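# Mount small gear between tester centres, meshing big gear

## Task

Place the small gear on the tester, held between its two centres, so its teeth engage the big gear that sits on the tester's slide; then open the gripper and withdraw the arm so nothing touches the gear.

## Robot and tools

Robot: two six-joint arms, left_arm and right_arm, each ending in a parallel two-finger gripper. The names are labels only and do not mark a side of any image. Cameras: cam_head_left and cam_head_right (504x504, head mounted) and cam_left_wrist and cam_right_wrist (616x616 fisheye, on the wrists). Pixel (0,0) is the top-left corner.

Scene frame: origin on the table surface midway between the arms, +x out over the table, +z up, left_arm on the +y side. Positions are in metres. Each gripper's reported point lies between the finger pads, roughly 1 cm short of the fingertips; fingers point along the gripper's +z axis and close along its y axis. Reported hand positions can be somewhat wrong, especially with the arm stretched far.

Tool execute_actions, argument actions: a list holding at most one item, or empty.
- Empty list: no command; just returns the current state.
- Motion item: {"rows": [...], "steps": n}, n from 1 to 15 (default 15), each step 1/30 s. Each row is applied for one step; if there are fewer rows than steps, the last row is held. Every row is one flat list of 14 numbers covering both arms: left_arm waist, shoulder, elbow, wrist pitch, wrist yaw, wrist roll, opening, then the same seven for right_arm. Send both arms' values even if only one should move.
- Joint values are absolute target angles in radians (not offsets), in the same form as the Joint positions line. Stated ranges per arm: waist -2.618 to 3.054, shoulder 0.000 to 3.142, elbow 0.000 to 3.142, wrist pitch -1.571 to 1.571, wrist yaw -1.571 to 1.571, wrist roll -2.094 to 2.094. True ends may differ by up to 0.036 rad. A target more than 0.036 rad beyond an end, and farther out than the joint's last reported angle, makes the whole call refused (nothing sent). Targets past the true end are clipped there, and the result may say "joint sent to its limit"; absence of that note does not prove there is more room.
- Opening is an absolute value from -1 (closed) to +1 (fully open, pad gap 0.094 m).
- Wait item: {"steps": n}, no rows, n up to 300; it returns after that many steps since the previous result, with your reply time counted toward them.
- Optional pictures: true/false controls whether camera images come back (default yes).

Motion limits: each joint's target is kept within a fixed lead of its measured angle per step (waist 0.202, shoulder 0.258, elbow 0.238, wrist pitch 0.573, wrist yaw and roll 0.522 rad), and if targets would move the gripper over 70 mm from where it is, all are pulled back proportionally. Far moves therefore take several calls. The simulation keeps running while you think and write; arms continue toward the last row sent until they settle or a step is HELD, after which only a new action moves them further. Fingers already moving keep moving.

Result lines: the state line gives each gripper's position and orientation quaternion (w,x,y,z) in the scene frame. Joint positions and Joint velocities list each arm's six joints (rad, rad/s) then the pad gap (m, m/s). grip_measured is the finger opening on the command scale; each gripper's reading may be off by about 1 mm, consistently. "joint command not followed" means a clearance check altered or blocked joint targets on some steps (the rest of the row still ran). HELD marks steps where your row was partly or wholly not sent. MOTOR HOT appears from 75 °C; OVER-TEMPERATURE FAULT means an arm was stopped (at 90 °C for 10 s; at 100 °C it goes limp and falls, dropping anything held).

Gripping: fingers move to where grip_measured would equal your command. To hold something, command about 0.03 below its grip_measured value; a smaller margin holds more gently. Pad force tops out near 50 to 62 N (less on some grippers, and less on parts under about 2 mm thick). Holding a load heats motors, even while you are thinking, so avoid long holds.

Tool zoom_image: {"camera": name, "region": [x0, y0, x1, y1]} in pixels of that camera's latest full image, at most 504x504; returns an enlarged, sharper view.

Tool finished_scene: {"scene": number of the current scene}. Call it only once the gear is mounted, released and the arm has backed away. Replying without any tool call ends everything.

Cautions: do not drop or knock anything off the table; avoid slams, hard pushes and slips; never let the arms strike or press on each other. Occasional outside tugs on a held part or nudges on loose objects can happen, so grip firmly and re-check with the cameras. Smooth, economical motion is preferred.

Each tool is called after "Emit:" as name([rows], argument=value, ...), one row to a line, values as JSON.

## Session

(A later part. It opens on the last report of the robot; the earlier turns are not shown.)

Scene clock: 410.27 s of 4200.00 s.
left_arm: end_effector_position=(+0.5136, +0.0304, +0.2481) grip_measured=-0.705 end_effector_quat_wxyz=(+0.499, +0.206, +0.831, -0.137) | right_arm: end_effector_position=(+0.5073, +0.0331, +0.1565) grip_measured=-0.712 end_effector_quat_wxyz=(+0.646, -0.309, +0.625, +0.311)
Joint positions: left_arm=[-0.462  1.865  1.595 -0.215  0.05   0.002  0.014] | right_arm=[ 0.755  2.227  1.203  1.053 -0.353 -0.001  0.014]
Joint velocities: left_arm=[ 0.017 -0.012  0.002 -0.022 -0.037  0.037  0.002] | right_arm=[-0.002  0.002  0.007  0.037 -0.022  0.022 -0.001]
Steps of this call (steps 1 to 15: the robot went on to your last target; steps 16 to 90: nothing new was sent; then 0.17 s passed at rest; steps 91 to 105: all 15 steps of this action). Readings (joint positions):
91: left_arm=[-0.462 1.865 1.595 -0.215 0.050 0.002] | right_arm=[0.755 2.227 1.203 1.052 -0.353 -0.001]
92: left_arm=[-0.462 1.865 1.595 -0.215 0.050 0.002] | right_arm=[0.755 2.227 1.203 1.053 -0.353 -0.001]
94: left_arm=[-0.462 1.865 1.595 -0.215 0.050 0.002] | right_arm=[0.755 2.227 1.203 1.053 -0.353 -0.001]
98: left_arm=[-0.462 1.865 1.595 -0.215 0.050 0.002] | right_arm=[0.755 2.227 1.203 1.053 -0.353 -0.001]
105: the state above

Emit:
execute_actions([
  {"rows":[[-0.458,1.785,1.65,-0.21,0.047,0,-0.75,0.745,2.19,1.195,1.07,-0.36,-0.007,-0.76],[-0.458,1.785,1.65,-0.21,0.047,0,-0.75,0.745,2.185,1.185,1.075,-0.36,-0.007,-0.76],[-0.458,1.785,1.65,-0.21,0.047,0,-0.75,0.742,2.18,1.175,1.075,-0.36,-0.007,-0.76],[-0.458,1.785,1.65,-0.21,0.047,0,-0.75,0.74,2.175,1.165,1.08,-0.36,-0.007,-0.76],[-0.458,1.785,1.65,-0.21,0.047,0,-0.75,0.738,2.17,1.155,1.08,-0.365,-0.007,-0.76],[-0.458,1.785,1.65,-0.21,0.047,0,-0.75,0.736,2.165,1.145,1.085,-0.365,-0.007,-0.76],[-0.458,1.785,1.65,-0.21,0.047,0,-0.75,0.734,2.16,1.135,1.09,-0.37,-0.007,-0.76],[-0.458,1.785,1.65,-0.21,0.047,0,-0.75,0.732,2.155,1.125,1.095,-0.37,-0.007,-0.76],[-0.458,1.785,1.65,-0.21,0.047,0,-0.75,0.73,2.15,1.115,1.10,-0.375,-0.007,-0.76],[-0.458,1.785,1.65,-0.21,0.047,0,-0.75,0.728,2.145,1.105,1.105,-0.375,-0.007,-0.76],[-0.458,1.785,1.65,-0.21,0.047,0,-0.75,0.726,2.14,1.095,1.11,-0.38,-0.007,-0.76],[-0.458,1.785,1.65,-0.21,0.047,0,-0.75,0.724,2.135,1.085,1.115,-0.38,-0.007,-0.76],[-0.458,1.785,1.65,-0.21,0.047,0,-0.75,0.724,2.13,1.075,1.12,-0.38,-0.007,-0.76]],"steps":15},
], pictures=false)

Emit:
execute_actions([
  {"steps":12},
])

Emit:
zoom_image(camera="cam_right_wrist", region=[240, 300, 380, 440])

Scene clock: 439.53 s of 4200.00 s.
left_arm: end_effector_position=(+0.5136, +0.0304, +0.2481) grip_measured=-0.705 end_effector_quat_wxyz=(+0.499, +0.206, +0.831, -0.137) | right_arm: end_effector_position=(+0.4929, +0.0135, +0.1528) grip_measured=-0.712 end_effector_quat_wxyz=(+0.640, -0.309, +0.632, +0.309)
Joint positions: left_arm=[-0.462  1.865  1.595 -0.215  0.05   0.002  0.014] | right_arm=[ 0.734  2.165  1.089  1.089 -0.369 -0.001  0.014]
Joint velocities: left_arm=[-0.002  0.017 -0.007 -0.007  0.095  0.007 -0.003] | right_arm=[-0.007 -0.046 -0.11   0.154 -0.022 -0.11  -0.   ]
Steps of this call (steps 1 to 15: the robot went on to your last target; steps 16 to 90: nothing new was sent; then 25.77 s passed at rest; steps 91 to 105: all 15 steps of this action). Readings (joint positions):
91: left_arm=[-0.462 1.865 1.595 -0.215 0.050 0.002] | right_arm=[0.755 2.227 1.202 1.053 -0.353 -0.001]
92: left_arm=[-0.462 1.865 1.595 -0.215 0.050 0.002] | right_arm=[0.755 2.226 1.200 1.054 -0.353 -0.001]
94: left_arm=[-0.462 1.865 1.595 -0.215 0.050 0.002] | right_arm=[0.755 2.220 1.190 1.054 -0.353 -0.001]
98: left_arm=[-0.462 1.865 1.595 -0.215 0.050 0.002] | right_arm=[0.750 2.197 1.152 1.063 -0.358 -0.001]
105: the state above

Scene clock: 439.93 s of 4200.00 s.
left_arm: end_effector_position=(+0.5136, +0.0304, +0.2481) grip_measured=-0.705 end_effector_quat_wxyz=(+0.499, +0.206, +0.831, -0.137) | right_arm: end_effector_position=(+0.4921, +0.0132, +0.1548) grip_measured=-0.712 end_effector_quat_wxyz=(+0.643, -0.310, +0.628, +0.310)
Joint positions: left_arm=[-0.462  1.865  1.595 -0.215  0.05   0.002  0.014] | right_arm=[ 0.733  2.164  1.086  1.099 -0.373 -0.001  0.014]
Joint velocities: left_arm=[-0.007  0.002 -0.022 -0.007  0.037  0.022 -0.001] | right_arm=[-0.027  0.012 -0.007 -0.007 -0.051 -0.022 -0.   ]
Steps of this call (steps 1 to 12: the robot went on to your last target). Readings (joint positions):
1: left_arm=[-0.462 1.865 1.595 -0.215 0.050 0.002] | right_arm=[0.734 2.165 1.086 1.091 -0.369 -0.001]
2: left_arm=[-0.462 1.865 1.595 -0.215 0.050 0.002] | right_arm=[0.733 2.164 1.086 1.092 -0.370 -0.001]
4: left_arm=[-0.462 1.865 1.595 -0.215 0.050 0.002] | right_arm=[0.733 2.164 1.086 1.095 -0.371 -0.001]
8: left_arm=[-0.462 1.865 1.595 -0.215 0.050 0.002] | right_arm=[0.733 2.164 1.086 1.098 -0.372 -0.001]
12: the state above

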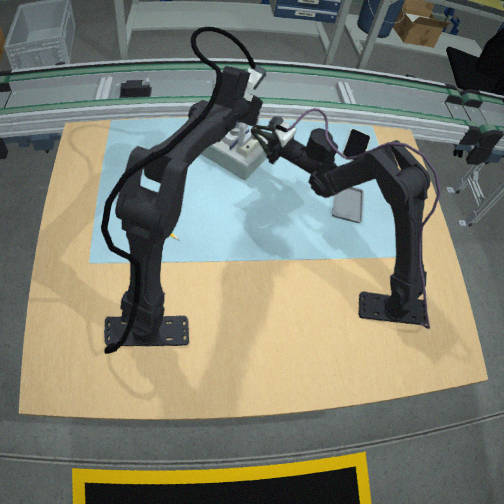

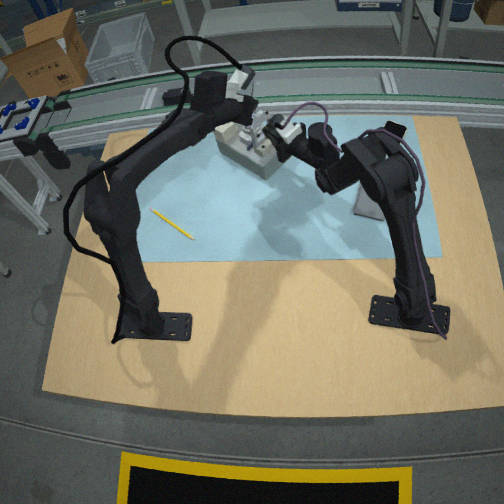

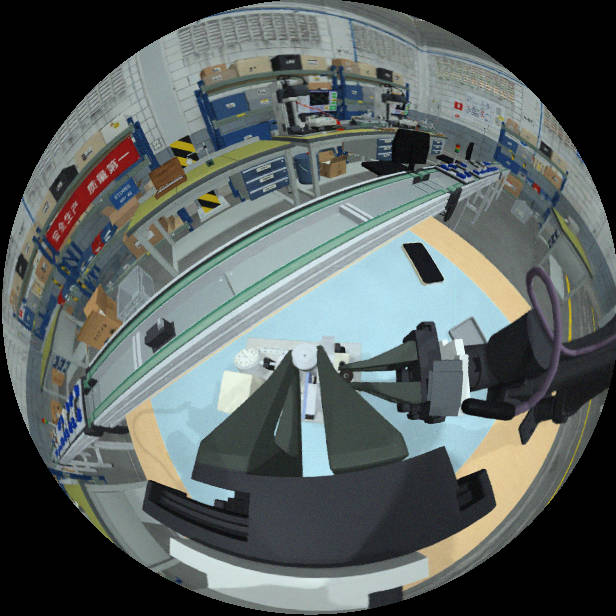

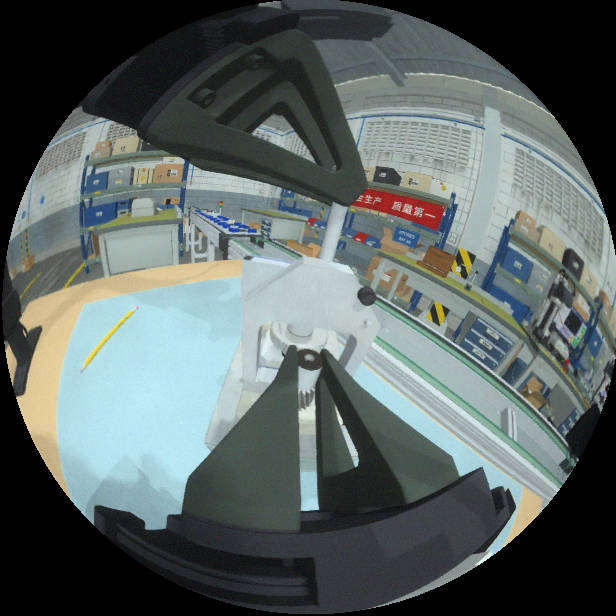

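Region (240, 300, 380, 440) of cam_right_wrist's 616x616 image, scaled by 3.600, with more detail than that image has.

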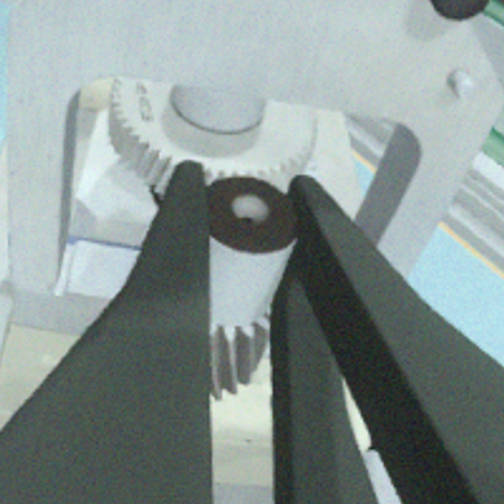

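Emit:
execute_actions([
  {"rows":[[-0.458,1.785,1.65,-0.21,0.047,0,-0.75,0.73,2.18,1.09,1.15,-0.38,-0.007,-0.76],[-0.458,1.785,1.65,-0.21,0.047,0,-0.75,0.73,2.19,1.09,1.15,-0.38,-0.007,-0.76],[-0.458,1.785,1.65,-0.21,0.047,0,-0.75,0.73,2.20,1.09,1.155,-0.38,-0.007,-0.76],[-0.458,1.785,1.65,-0.21,0.047,0,-0.75,0.73,2.215,1.09,1.155,-0.38,-0.007,-0.76]],"steps":15},
], pictures=false)

Emit:
execute_actions([
  {"steps":10},
], pictures=false)

Scene clock: 452.33 s of 4200.00 s.
left_arm: end_effector_position=(+0.5136, +0.0304, +0.2481) grip_measured=-0.705 end_effector_quat_wxyz=(+0.499, +0.206, +0.831, -0.137) | right_arm: end_effector_position=(+0.4930, +0.0138, +0.1403) grip_measured=-0.712 end_effector_quat_wxyz=(+0.641, -0.310, +0.630, +0.310)
Joint positions: left_arm=[-0.462  1.865  1.595 -0.215  0.05   0.002  0.014] | right_arm=[ 0.733  2.206  1.086  1.136 -0.373 -0.001  0.014]
Joint velocities: left_arm=[ 0.007 -0.007 -0.002  0.037 -0.037  0.051  0.001] | right_arm=[-0.027  0.017 -0.007 -0.051  0.007  0.066  0.   ]
Steps of this call (steps 1 to 30: the robot went on to your last target; steps 31 to 90: nothing new was sent; then 8.90 s passed at rest; steps 91 to 105: all 15 steps of this action). Readings (joint positions):
91: left_arm=[-0.462 1.865 1.595 -0.215 0.050 0.002] | right_arm=[0.733 2.164 1.086 1.103 -0.373 -0.001]
92: left_arm=[-0.462 1.865 1.595 -0.215 0.050 0.002] | right_arm=[0.733 2.166 1.086 1.108 -0.373 -0.001]
94: left_arm=[-0.462 1.865 1.595 -0.215 0.050 0.002] | right_arm=[0.733 2.173 1.086 1.125 -0.373 -0.001]
98: left_arm=[-0.462 1.865 1.595 -0.215 0.050 0.002] | right_arm=[0.733 2.197 1.086 1.134 -0.373 -0.001]
105: the state above

Scene clock: 452.67 s of 4200.00 s.
left_arm: end_effector_position=(+0.5136, +0.0304, +0.2481) grip_measured=-0.705 end_effector_quat_wxyz=(+0.499, +0.206, +0.831, -0.137) | right_arm: end_effector_position=(+0.4930, +0.0138, +0.1403) grip_measured=-0.712 end_effector_quat_wxyz=(+0.641, -0.310, +0.630, +0.310)
Joint positions: left_arm=[-0.462  1.865  1.595 -0.215  0.05   0.002  0.014] | right_arm=[ 0.733  2.206  1.086  1.136 -0.373 -0.001  0.014]
Joint velocities: left_arm=[ 0.007 -0.007  0.022 -0.081  0.037 -0.007 -0.   ] | right_arm=[ 0.002 -0.002 -0.002 -0.007  0.007  0.037 -0.001]
Steps of this call (steps 1 to 10: the robot went on to your last target). Readings (joint positions):
1: left_arm=[-0.462 1.865 1.595 -0.215 0.050 0.002] | right_arm=[0.733 2.206 1.086 1.136 -0.373 -0.001]
2: left_arm=[-0.462 1.865 1.595 -0.215 0.050 0.002] | right_arm=[0.733 2.206 1.086 1.136 -0.373 -0.001]
4: left_arm=[-0.462 1.865 1.595 -0.215 0.050 0.002] | right_arm=[0.733 2.206 1.086 1.136 -0.373 -0.001]
8: left_arm=[-0.462 1.865 1.595 -0.215 0.050 0.002] | right_arm=[0.733 2.206 1.086 1.136 -0.373 -0.001]
10: the state above

Probe down with the wrist.

Emit:
execute_actions([
  {"rows":[[-0.458,1.785,1.65,-0.21,0.047,0,-0.75,0.73,2.215,1.09,1.105,-0.38,-0.007,-0.76]],"steps":15},
])

Emit:
zoom_image(camera="cam_right_wrist", region=[230, 260, 390, 440])

Scene clock: 457.33 s of 4200.00 s.
left_arm: end_effector_position=(+0.5136, +0.0304, +0.2481) grip_measured=-0.705 end_effector_quat_wxyz=(+0.499, +0.206, +0.831, -0.137) | right_arm: end_effector_position=(+0.4930, +0.0138, +0.1367) grip_measured=-0.712 end_effector_quat_wxyz=(+0.636, -0.310, +0.635, +0.310)
Joint positions: left_arm=[-0.462  1.865  1.595 -0.215  0.05   0.002  0.014] | right_arm=[ 0.733  2.206  1.086  1.121 -0.373 -0.001  0.014]
Joint velocities: left_arm=[ 0.002  0.007 -0.012 -0.007 -0.066  0.037 -0.001] | right_arm=[ 0.012 -0.012 -0.007  0.081  0.022  0.007 -0.   ]
Steps of this call (steps 1 to 15: the robot went on to your last target; steps 16 to 90: nothing new was sent; then 1.17 s passed at rest; steps 91 to 105: all 15 steps of this action). Readings (joint positions):
91: left_arm=[-0.462 1.865 1.595 -0.215 0.050 0.002] | right_arm=[0.733 2.206 1.086 1.134 -0.373 -0.001]
92: left_arm=[-0.462 1.865 1.595 -0.215 0.050 0.002] | right_arm=[0.733 2.206 1.086 1.130 -0.373 -0.001]
94: left_arm=[-0.462 1.865 1.595 -0.215 0.050 0.002] | right_arm=[0.733 2.206 1.086 1.122 -0.373 -0.001]
98: left_arm=[-0.462 1.865 1.595 -0.215 0.050 0.002] | right_arm=[0.733 2.206 1.086 1.121 -0.373 -0.001]
105: the state above

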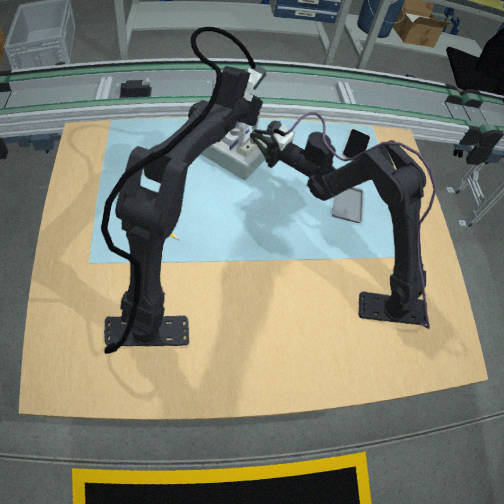

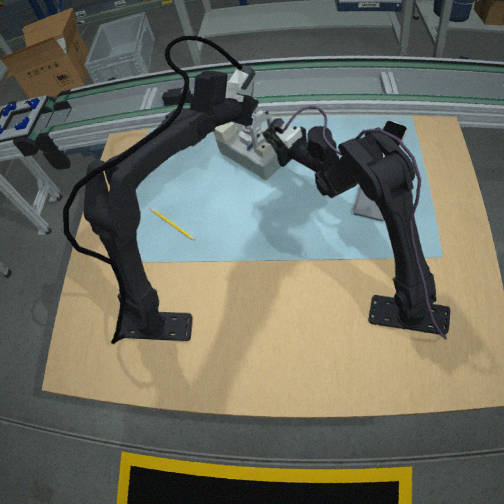

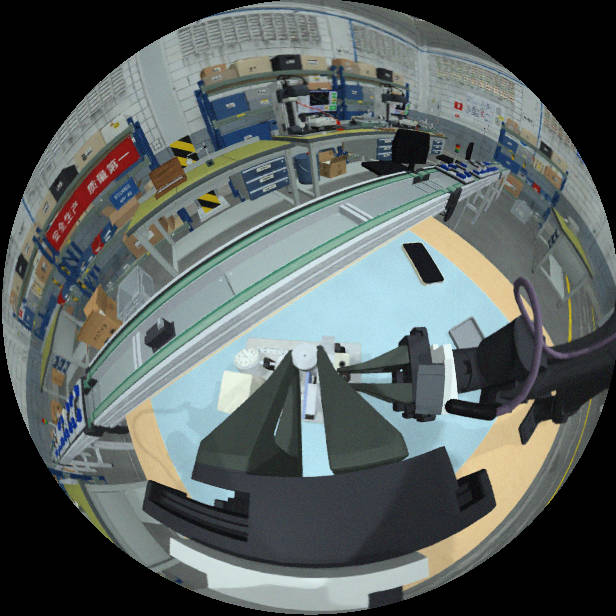

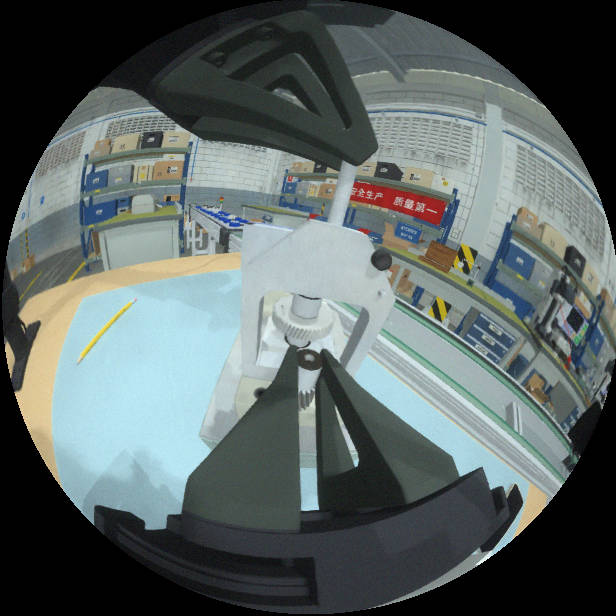

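Region (230, 260, 390, 440) of cam_right_wrist's 616x616 image, scaled by 2.800, with more detail than that image has.

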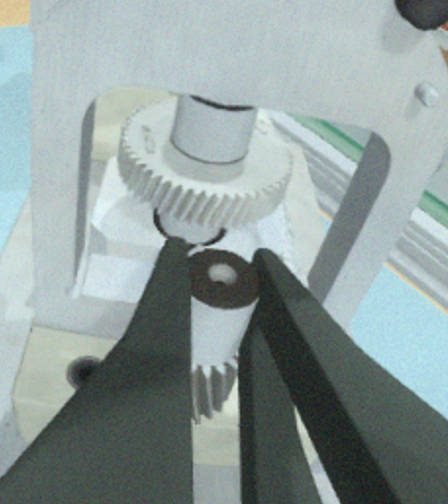

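Emit:
execute_actions([
  {"rows":[[-0.458,1.785,1.65,-0.21,0.047,0,-0.75,0.73,2.215,1.09,1.122,-0.375,-0.004,-0.72],[-0.458,1.785,1.65,-0.21,0.047,0,-0.75,0.73,2.215,1.09,1.122,-0.375,-0.004,-0.70],[-0.458,1.785,1.65,-0.21,0.047,0,-0.75,0.73,2.215,1.09,1.122,-0.375,-0.004,-0.69],[-0.458,1.785,1.65,-0.21,0.047,0,-0.75,0.73,2.215,1.09,1.122,-0.375,-0.004,-0.68],[-0.458,1.785,1.65,-0.21,0.047,0,-0.75,0.73,2.215,1.09,1.122,-0.375,-0.004,-0.66],[-0.458,1.785,1.65,-0.21,0.047,0,-0.75,0.73,2.215,1.09,1.122,-0.375,-0.004,-0.64],[-0.458,1.785,1.65,-0.21,0.047,0,-0.75,0.73,2.215,1.09,1.122,-0.375,-0.004,-0.6],[-0.458,1.785,1.65,-0.21,0.047,0,-0.75,0.73,2.215,1.09,1.122,-0.375,-0.004,-0.55],[-0.458,1.785,1.65,-0.21,0.047,0,-0.75,0.73,2.215,1.09,1.122,-0.375,-0.004,-0.5],[-0.458,1.785,1.65,-0.21,0.047,0,-0.75,0.73,2.215,1.09,1.122,-0.375,-0.004,-0.45]],"steps":15},
], pictures=false)

Emit:
execute_actions([
  {"rows":[[-0.458,1.785,1.65,-0.21,0.047,0,-0.75,0.73,2.235,1.09,1.175,-0.375,-0.004,-0.45],[-0.458,1.785,1.65,-0.21,0.047,0,-0.75,0.73,2.245,1.09,1.175,-0.375,-0.004,-0.45],[-0.458,1.785,1.65,-0.21,0.047,0,-0.75,0.73,2.252,1.09,1.175,-0.375,-0.004,-0.45]],"steps":15},
])

Emit:
zoom_image(camera="cam_right_wrist", region=[230, 260, 390, 440])

Scene clock: 472.47 s of 4200.00 s.
left_arm: end_effector_position=(+0.5136, +0.0304, +0.2481) grip_measured=-0.705 end_effector_quat_wxyz=(+0.499, +0.206, +0.831, -0.137) | right_arm: end_effector_position=(+0.4930, +0.0138, +0.1367) grip_measured=-0.453 end_effector_quat_wxyz=(+0.636, -0.310, +0.635, +0.310)
Joint positions: left_arm=[-0.462  1.865  1.595 -0.215  0.05   0.002  0.014] | right_arm=[ 0.733  2.206  1.086  1.121 -0.373 -0.001  0.026]
Joint velocities: left_arm=[-0.012  0.012 -0.007  0.007 -0.037  0.037  0.   ] | right_arm=[-0.012 -0.002  0.002 -0.007 -0.051  0.007 -0.001]
Steps of this call (steps 1 to 15: the robot went on to your last target; steps 16 to 90: nothing new was sent; then 11.63 s passed at rest; steps 91 to 105: all 15 steps of this action). Readings (joint positions):
91: left_arm=[-0.462 1.865 1.595 -0.215 0.050 0.002] | right_arm=[0.733 2.206 1.086 1.121 -0.373 -0.001]
92: left_arm=[-0.462 1.865 1.595 -0.215 0.050 0.002] | right_arm=[0.733 2.206 1.086 1.121 -0.373 -0.001]
94: left_arm=[-0.462 1.865 1.595 -0.215 0.050 0.002] | right_arm=[0.733 2.206 1.086 1.121 -0.373 -0.001]
98: left_arm=[-0.462 1.865 1.595 -0.215 0.050 0.002] | right_arm=[0.733 2.206 1.086 1.121 -0.373 -0.001]
105: the state above

Scene clock: 472.97 s of 4200.00 s.
left_arm: end_effector_position=(+0.5136, +0.0304, +0.2481) grip_measured=-0.705 end_effector_quat_wxyz=(+0.499, +0.206, +0.831, -0.137) | right_arm: end_effector_position=(+0.4933, +0.0140, +0.1311) grip_measured=-0.453 end_effector_quat_wxyz=(+0.641, -0.310, +0.630, +0.310)
Joint positions: left_arm=[-0.462  1.865  1.595 -0.215  0.05   0.002  0.014] | right_arm=[ 0.733  2.236  1.086  1.166 -0.373 -0.001  0.026]
Joint velocities: left_arm=[ 0.002  0.002  0.002 -0.007 -0.037  0.007 -0.   ] | right_arm=[ 0.002 -0.017 -0.022 -0.022 -0.066 -0.022 -0.   ]
Steps of this call (steps 1 to 15: all 15 steps of this action). Readings (joint positions):
1: left_arm=[-0.462 1.865 1.595 -0.215 0.050 0.002] | right_arm=[0.733 2.207 1.086 1.127 -0.373 -0.001]
2: left_arm=[-0.462 1.865 1.595 -0.215 0.050 0.002] | right_arm=[0.733 2.211 1.086 1.137 -0.373 -0.001]
4: left_arm=[-0.462 1.865 1.595 -0.215 0.050 0.002] | right_arm=[0.733 2.219 1.086 1.154 -0.373 -0.001]
8: left_arm=[-0.462 1.865 1.595 -0.215 0.050 0.002] | right_arm=[0.733 2.233 1.086 1.161 -0.373 -0.001]
15: the state above

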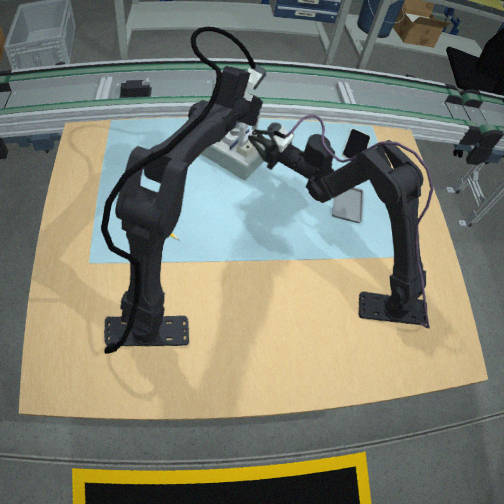

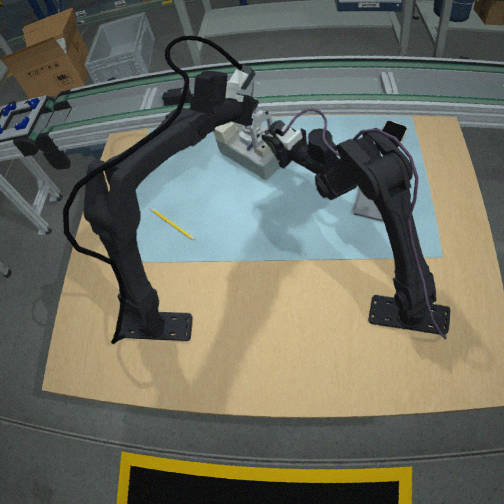

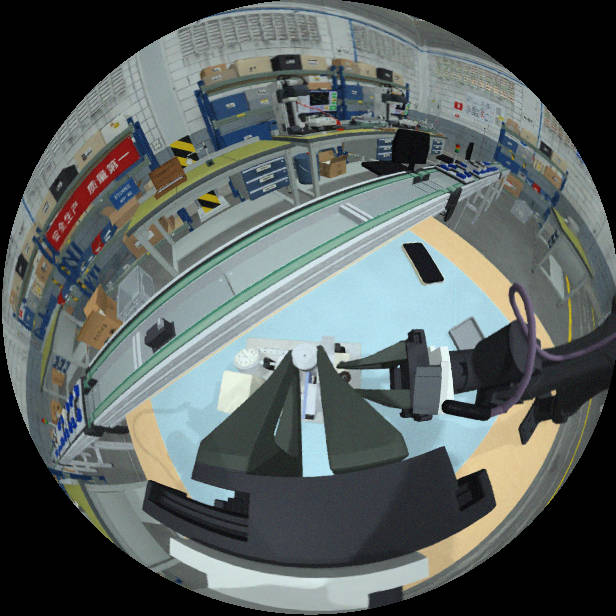

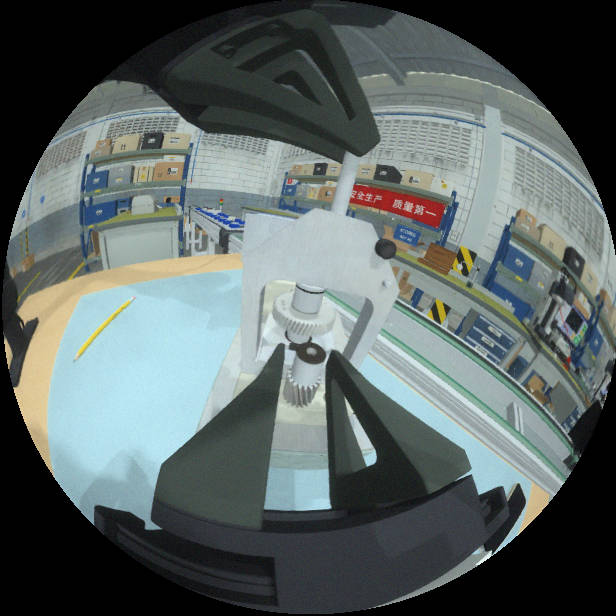

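Region (230, 260, 390, 440) of cam_right_wrist's 616x616 image, scaled by 2.800, with more detail than that image has.

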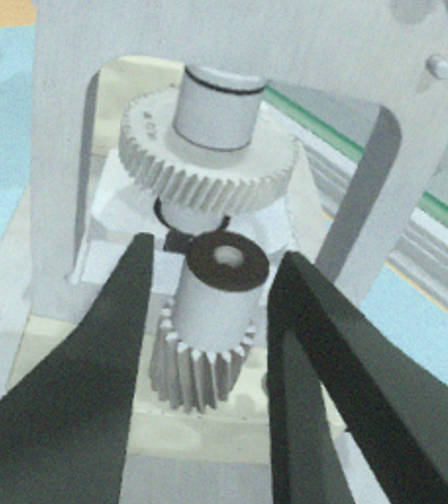

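Emit:
execute_actions([
  {"rows":[[-0.458,1.785,1.65,-0.21,0.047,0,-0.75,0.73,2.252,1.09,1.166,-0.375,0.077,-0.42],[-0.458,1.785,1.65,-0.21,0.047,0,-0.75,0.73,2.252,1.09,1.166,-0.375,0.077,-0.42],[-0.458,1.785,1.65,-0.21,0.047,0,-0.75,0.73,2.252,1.09,1.166,-0.375,0.077,-0.42],[-0.458,1.785,1.65,-0.21,0.047,0,-0.75,0.73,2.252,1.09,1.135,-0.375,0.077,-0.42]],"steps":15},
], pictures=false)

Emit:
execute_actions([
  {"steps":10},
])

Emit:
zoom_image(camera="cam_right_wrist", region=[230, 260, 390, 440])

Scene clock: 483.13 s of 4200.00 s.
left_arm: end_effector_position=(+0.5136, +0.0304, +0.2481) grip_measured=-0.705 end_effector_quat_wxyz=(+0.499, +0.206, +0.831, -0.137) | right_arm: end_effector_position=(+0.4933, +0.0140, +0.1282) grip_measured=-0.423 end_effector_quat_wxyz=(+0.627, -0.289, +0.644, +0.331)
Joint positions: left_arm=[-0.462  1.865  1.595 -0.215  0.05   0.002  0.014] | right_arm=[ 0.733  2.236  1.086  1.154 -0.373  0.065  0.027]
Joint velocities: left_arm=[-0.012  0.027  0.027 -0.066  0.037 -0.037 -0.001] | right_arm=[-0.002 -0.017 -0.012 -0.037  0.022  0.037 -0.   ]
Steps of this call (steps 1 to 15: the robot went on to your last target; steps 16 to 90: nothing new was sent; then 6.67 s passed at rest; steps 91 to 105: all 15 steps of this action). Readings (joint positions):
91: left_arm=[-0.462 1.865 1.595 -0.215 0.050 0.002] | right_arm=[0.733 2.236 1.086 1.169 -0.373 0.010]
92: left_arm=[-0.462 1.865 1.595 -0.215 0.050 0.002] | right_arm=[0.733 2.236 1.086 1.169 -0.373 0.022]
94: left_arm=[-0.462 1.865 1.595 -0.215 0.050 0.002] | right_arm=[0.733 2.236 1.086 1.168 -0.373 0.038]
98: left_arm=[-0.462 1.865 1.595 -0.215 0.050 0.002] | right_arm=[0.733 2.236 1.086 1.159 -0.373 0.056]
105: the state above

Scene clock: 483.47 s of 4200.00 s.
left_arm: end_effector_position=(+0.5136, +0.0304, +0.2481) grip_measured=-0.705 end_effector_quat_wxyz=(+0.499, +0.206, +0.831, -0.137) | right_arm: end_effector_position=(+0.4933, +0.0140, +0.1281) grip_measured=-0.423 end_effector_quat_wxyz=(+0.626, -0.288, +0.644, +0.331)
Joint positions: left_arm=[-0.462  1.865  1.595 -0.215  0.05   0.002  0.014] | right_arm=[ 0.733  2.236  1.086  1.153 -0.373  0.068  0.027]
Joint velocities: left_arm=[-0.012  0.002 -0.012  0.066  0.037  0.037  0.   ] | right_arm=[ 0.012 -0.012  0.007 -0.037 -0.095 -0.007  0.   ]
Steps of this call (steps 1 to 10: the robot went on to your last target). Readings (joint positions):
1: left_arm=[-0.462 1.865 1.595 -0.215 0.050 0.002] | right_arm=[0.733 2.236 1.086 1.154 -0.373 0.066]
2: left_arm=[-0.462 1.865 1.595 -0.215 0.050 0.002] | right_arm=[0.733 2.236 1.086 1.154 -0.373 0.066]
4: left_arm=[-0.462 1.865 1.595 -0.215 0.050 0.002] | right_arm=[0.733 2.236 1.086 1.154 -0.373 0.067]
8: left_arm=[-0.462 1.865 1.595 -0.215 0.050 0.002] | right_arm=[0.733 2.236 1.086 1.153 -0.373 0.067]
10: the state above

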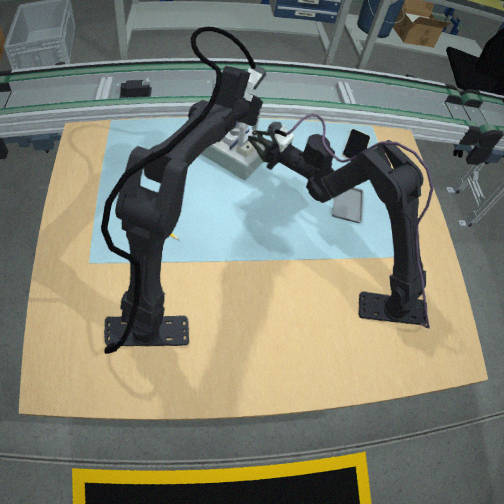

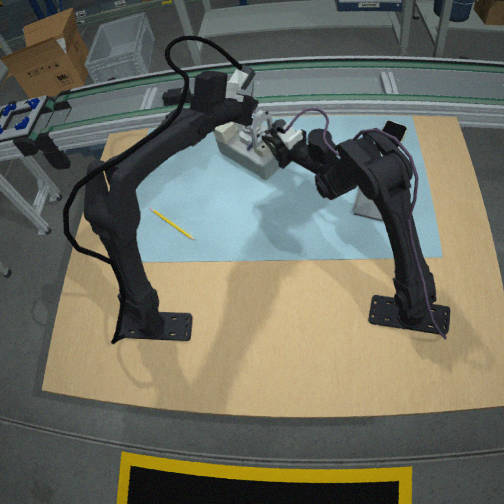

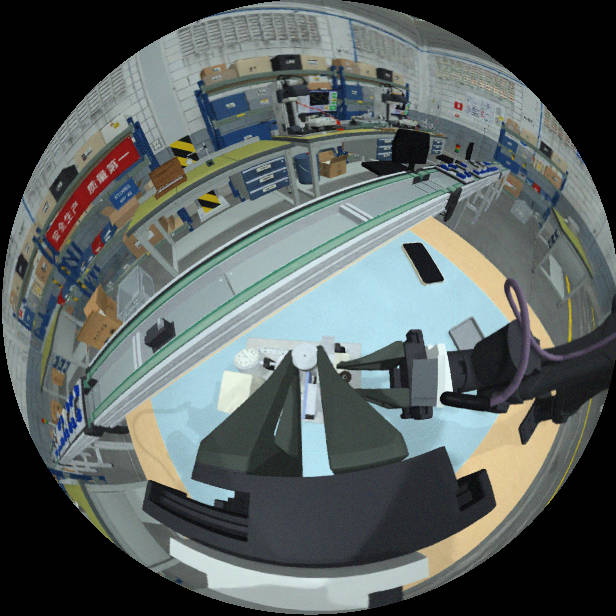

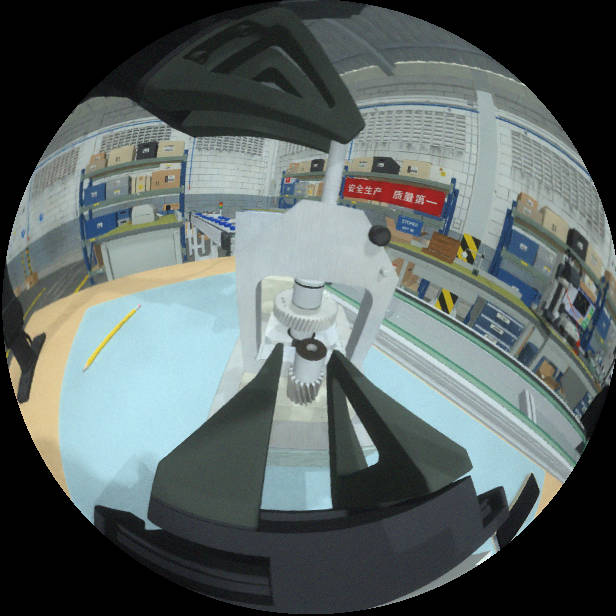

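Region (230, 260, 390, 440) of cam_right_wrist's 616x616 image, scaled by 2.800, with more detail than that image has.

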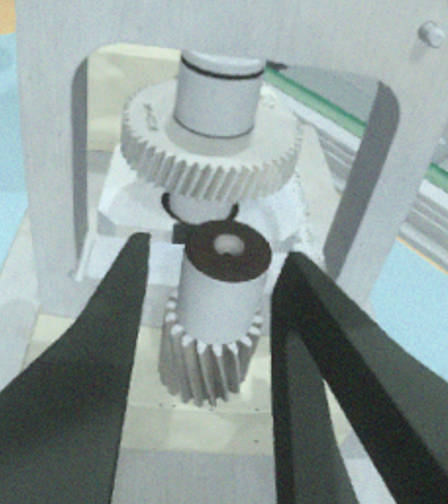

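Emit:
execute_actions([
  {"rows":[[-0.458,1.785,1.65,-0.21,0.047,0,-0.75,0.73,2.252,1.09,1.118,-0.357,0.07,-0.42]],"steps":15},
])

Emit:
zoom_image(camera="cam_right_wrist", region=[230, 260, 390, 440])

Emit:
execute_actions([
  {"rows":[[-0.458,1.785,1.65,-0.21,0.047,0,-0.75,0.73,2.252,1.09,1.13,-0.362,0.07,-0.47],[-0.458,1.785,1.65,-0.21,0.047,0,-0.75,0.73,2.252,1.09,1.13,-0.362,0.07,-0.51],[-0.458,1.785,1.65,-0.21,0.047,0,-0.75,0.73,2.252,1.09,1.13,-0.362,0.07,-0.54],[-0.458,1.785,1.65,-0.21,0.047,0,-0.75,0.73,2.252,1.09,1.13,-0.362,0.07,-0.56],[-0.458,1.785,1.65,-0.21,0.047,0,-0.75,0.73,2.252,1.09,1.13,-0.362,0.07,-0.58],[-0.458,1.785,1.65,-0.21,0.047,0,-0.75,0.73,2.252,1.09,1.13,-0.362,0.07,-0.60],[-0.458,1.785,1.65,-0.21,0.047,0,-0.75,0.73,2.252,1.09,1.13,-0.362,0.07,-0.62],[-0.458,1.785,1.65,-0.21,0.047,0,-0.75,0.73,2.252,1.09,1.13,-0.362,0.07,-0.64],[-0.458,1.785,1.65,-0.21,0.047,0,-0.75,0.73,2.252,1.09,1.13,-0.362,0.07,-0.68]],"steps":15},
])

Emit:
zoom_image(camera="cam_right_wrist", region=[230, 260, 390, 440])

Scene clock: 496.70 s of 4200.00 s.
left_arm: end_effector_position=(+0.5136, +0.0304, +0.2481) grip_measured=-0.705 end_effector_quat_wxyz=(+0.499, +0.206, +0.831, -0.137) | right_arm: end_effector_position=(+0.4945, +0.0131, +0.1242) grip_measured=-0.423 end_effector_quat_wxyz=(+0.622, -0.286, +0.652, +0.328)
Joint positions: left_arm=[-0.462  1.865  1.595 -0.215  0.05   0.002  0.014] | right_arm=[ 0.733  2.236  1.086  1.137 -0.364  0.068  0.027]
Joint velocities: left_arm=[ 0.012  0.007 -0.002 -0.051 -0.007  0.051  0.   ] | right_arm=[-0.012 -0.002  0.002 -0.037 -0.051 -0.007  0.   ]
Steps of this call (steps 1 to 15: the robot went on to your last target; steps 16 to 90: nothing new was sent; then 9.73 s passed at rest; steps 91 to 105: all 15 steps of this action). Readings (joint positions):
91: left_arm=[-0.462 1.865 1.595 -0.215 0.050 0.002] | right_arm=[0.733 2.236 1.086 1.152 -0.372 0.068]
92: left_arm=[-0.462 1.865 1.595 -0.215 0.050 0.002] | right_arm=[0.733 2.236 1.086 1.149 -0.370 0.068]
94: left_arm=[-0.462 1.865 1.595 -0.215 0.050 0.002] | right_arm=[0.733 2.236 1.086 1.144 -0.368 0.068]
98: left_arm=[-0.462 1.865 1.595 -0.215 0.050 0.002] | right_arm=[0.733 2.236 1.086 1.139 -0.366 0.068]
105: the state above

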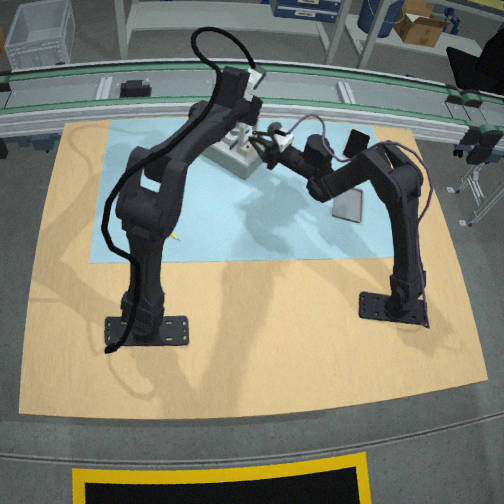

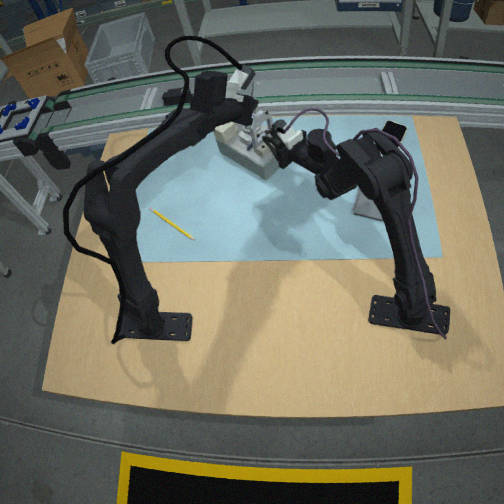

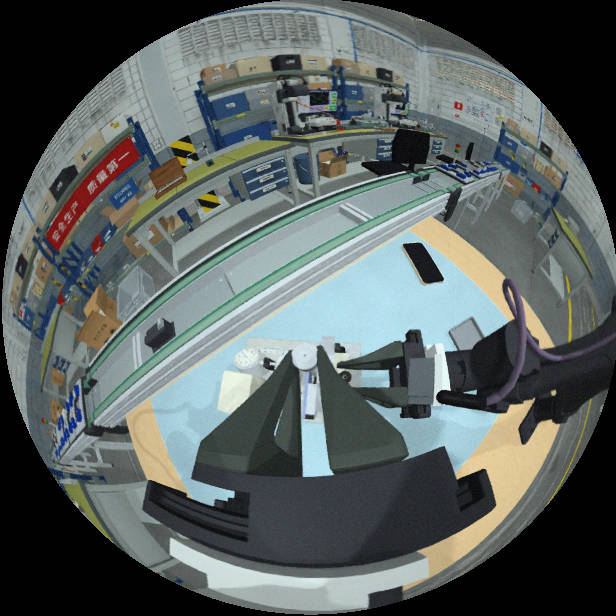

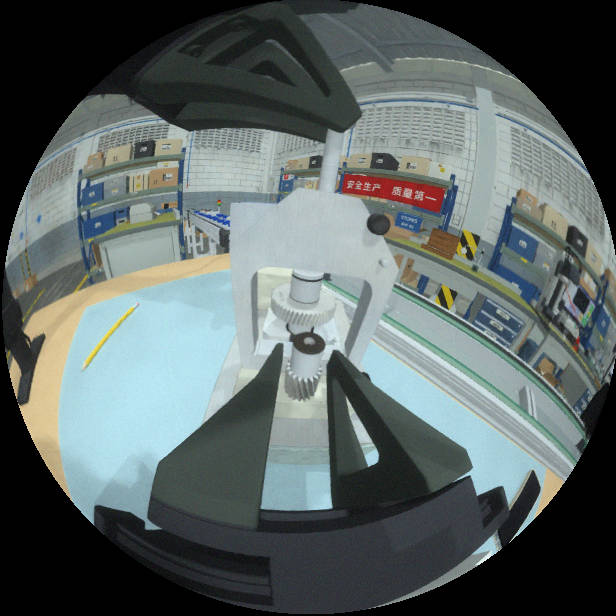

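Region (230, 260, 390, 440) of cam_right_wrist's 616x616 image, scaled by 2.800, with more detail than that image has.

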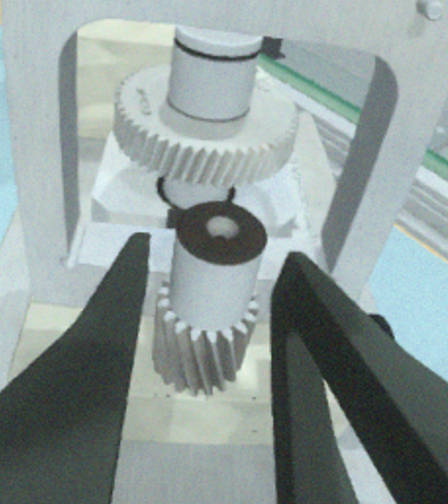

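Scene clock: 497.20 s of 4200.00 s.
left_arm: end_effector_position=(+0.5136, +0.0304, +0.2481) grip_measured=-0.705 end_effector_quat_wxyz=(+0.499, +0.206, +0.831, -0.137) | right_arm: end_effector_position=(+0.4945, +0.0131, +0.1242) grip_measured=-0.631 end_effector_quat_wxyz=(+0.622, -0.286, +0.652, +0.328)
Joint positions: left_arm=[-0.462  1.865  1.595 -0.215  0.05   0.002  0.014] | right_arm=[ 0.733  2.236  1.086  1.137 -0.364  0.068  0.017]
Joint velocities: left_arm=[-0.002 -0.007 -0.022  0.022 -0.007  0.051  0.   ] | right_arm=[-0.002  0.012 -0.007 -0.081  0.051 -0.007 -0.001]
Steps of this call (steps 1 to 15: all 15 steps of this action). Readings (joint positions):
1: left_arm=[-0.462 1.865 1.595 -0.215 0.050 0.002] | right_arm=[0.733 2.236 1.086 1.137 -0.364 0.068]
2: left_arm=[-0.462 1.865 1.595 -0.215 0.050 0.002] | right_arm=[0.733 2.236 1.086 1.137 -0.364 0.068]
4: left_arm=[-0.462 1.865 1.595 -0.215 0.050 0.002] | right_arm=[0.733 2.236 1.086 1.137 -0.364 0.068]
8: left_arm=[-0.462 1.865 1.595 -0.215 0.050 0.002] | right_arm=[0.733 2.236 1.086 1.137 -0.364 0.068]
15: the state above

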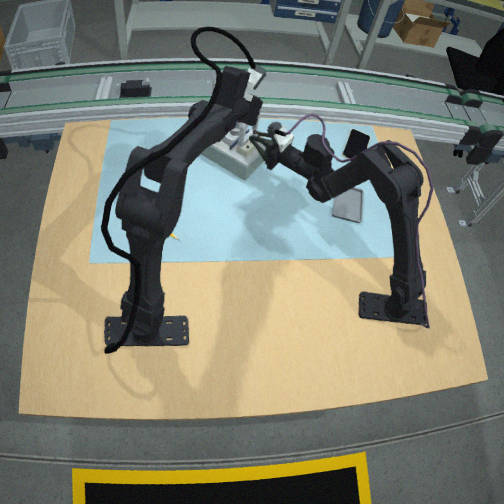

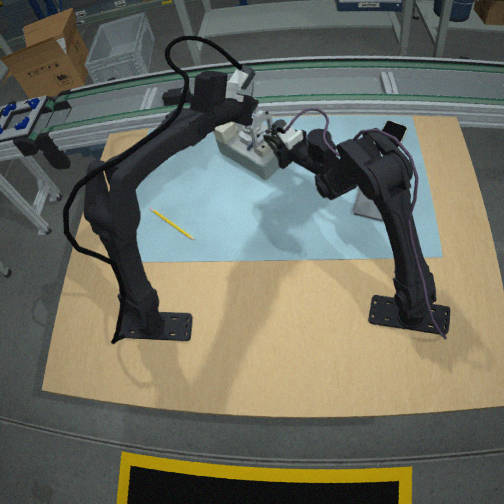

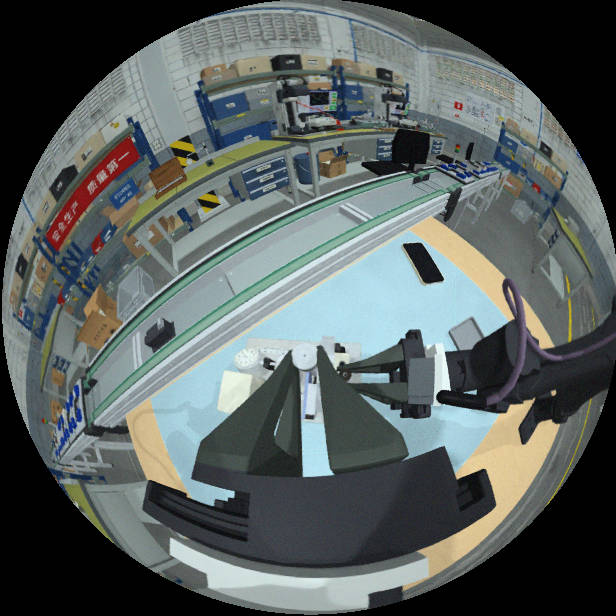

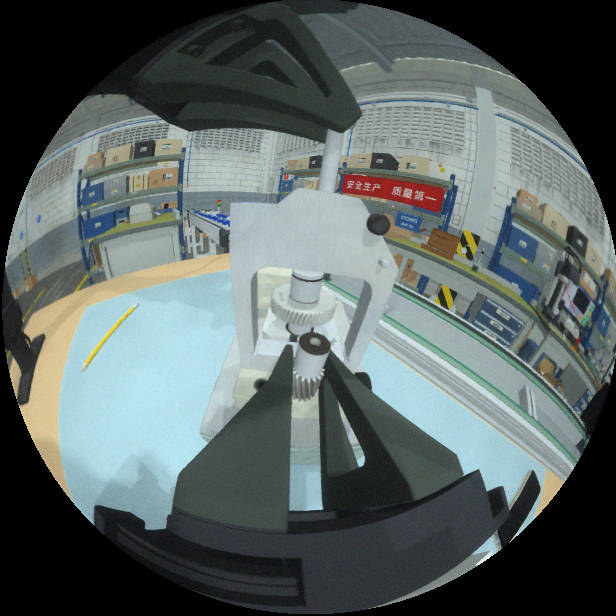

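Region (230, 260, 390, 440) of cam_right_wrist's 616x616 image, scaled by 2.800, with more detail than that image has.

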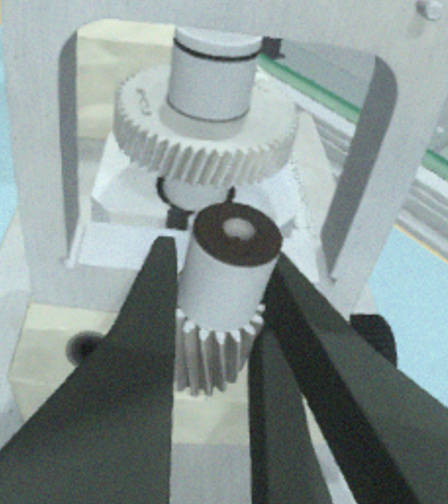

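Emit:
execute_actions(actions=[])

Scene clock: 519.00 s of 4200.00 s.
left_arm: end_effector_position=(+0.5136, +0.0304, +0.2481) grip_measured=-0.705 end_effector_quat_wxyz=(+0.499, +0.206, +0.831, -0.137) | right_arm: end_effector_position=(+0.4945, +0.0131, +0.1242) grip_measured=-0.631 end_effector_quat_wxyz=(+0.622, -0.286, +0.652, +0.328)
Joint positions: left_arm=[-0.462  1.865  1.595 -0.215  0.05   0.002  0.014] | right_arm=[ 0.733  2.236  1.086  1.137 -0.364  0.068  0.017]
Joint velocities: left_arm=[ 0.007 -0.002  0.017  0.066  0.037  0.051  0.001] | right_arm=[-0.012 -0.007 -0.017 -0.051  0.007 -0.051 -0.001]
Steps of this call (steps 1 to 15: the robot went on to your last target; steps 16 to 90: nothing new was sent; then 18.80 s passed at rest). Readings (joint positions):
1: left_arm=[-0.462 1.865 1.595 -0.215 0.050 0.002] | right_arm=[0.733 2.236 1.086 1.137 -0.364 0.068]
2: left_arm=[-0.462 1.865 1.595 -0.215 0.050 0.002] | right_arm=[0.733 2.236 1.086 1.137 -0.364 0.068]
4: left_arm=[-0.462 1.865 1.595 -0.215 0.050 0.002] | right_arm=[0.733 2.236 1.086 1.137 -0.364 0.068]
8: left_arm=[-0.462 1.865 1.595 -0.215 0.050 0.002] | right_arm=[0.733 2.236 1.086 1.137 -0.364 0.068]
90: the state above
All arms were judged still, so your last target was given up. Only a new action makes them travel on or press farther. Fingers that are still opening or closing keep moving.

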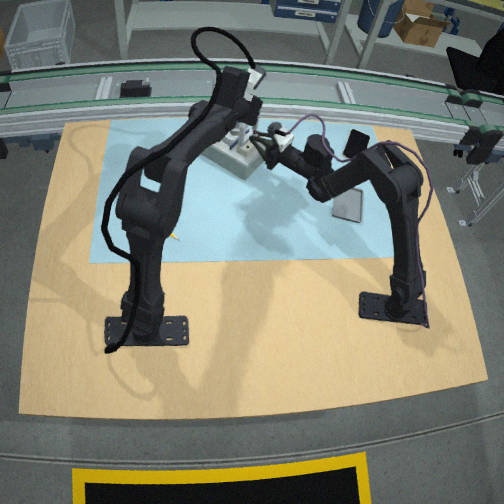

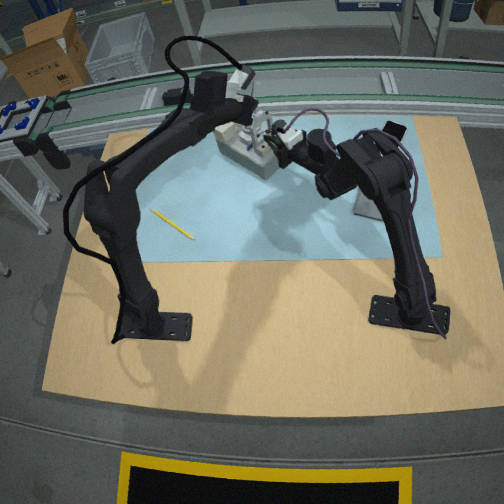

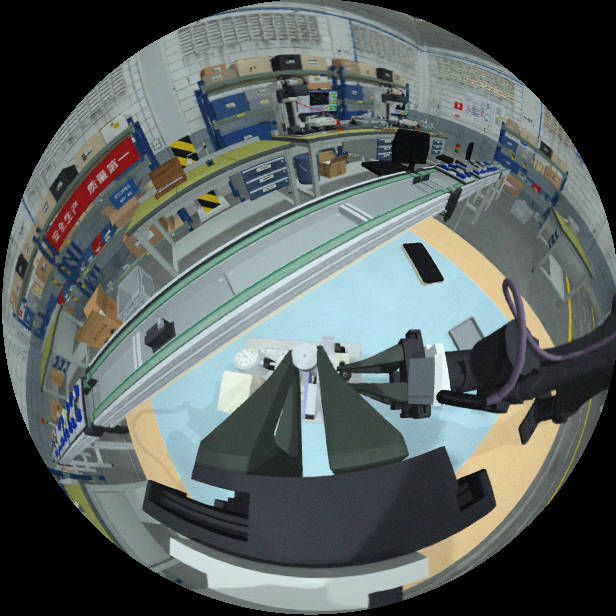

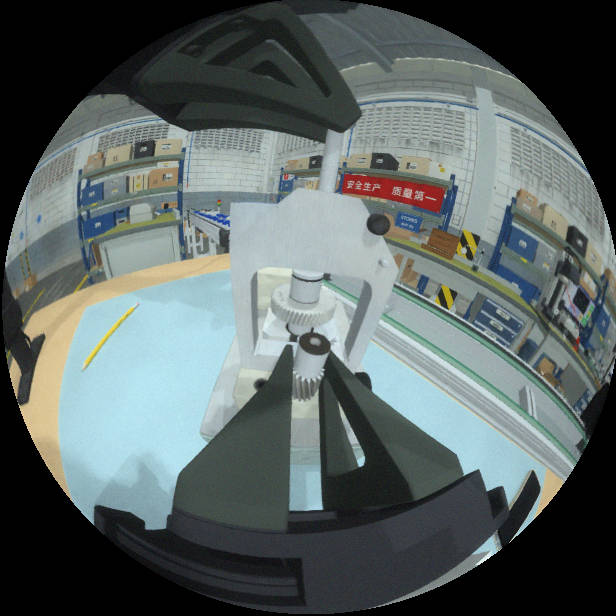

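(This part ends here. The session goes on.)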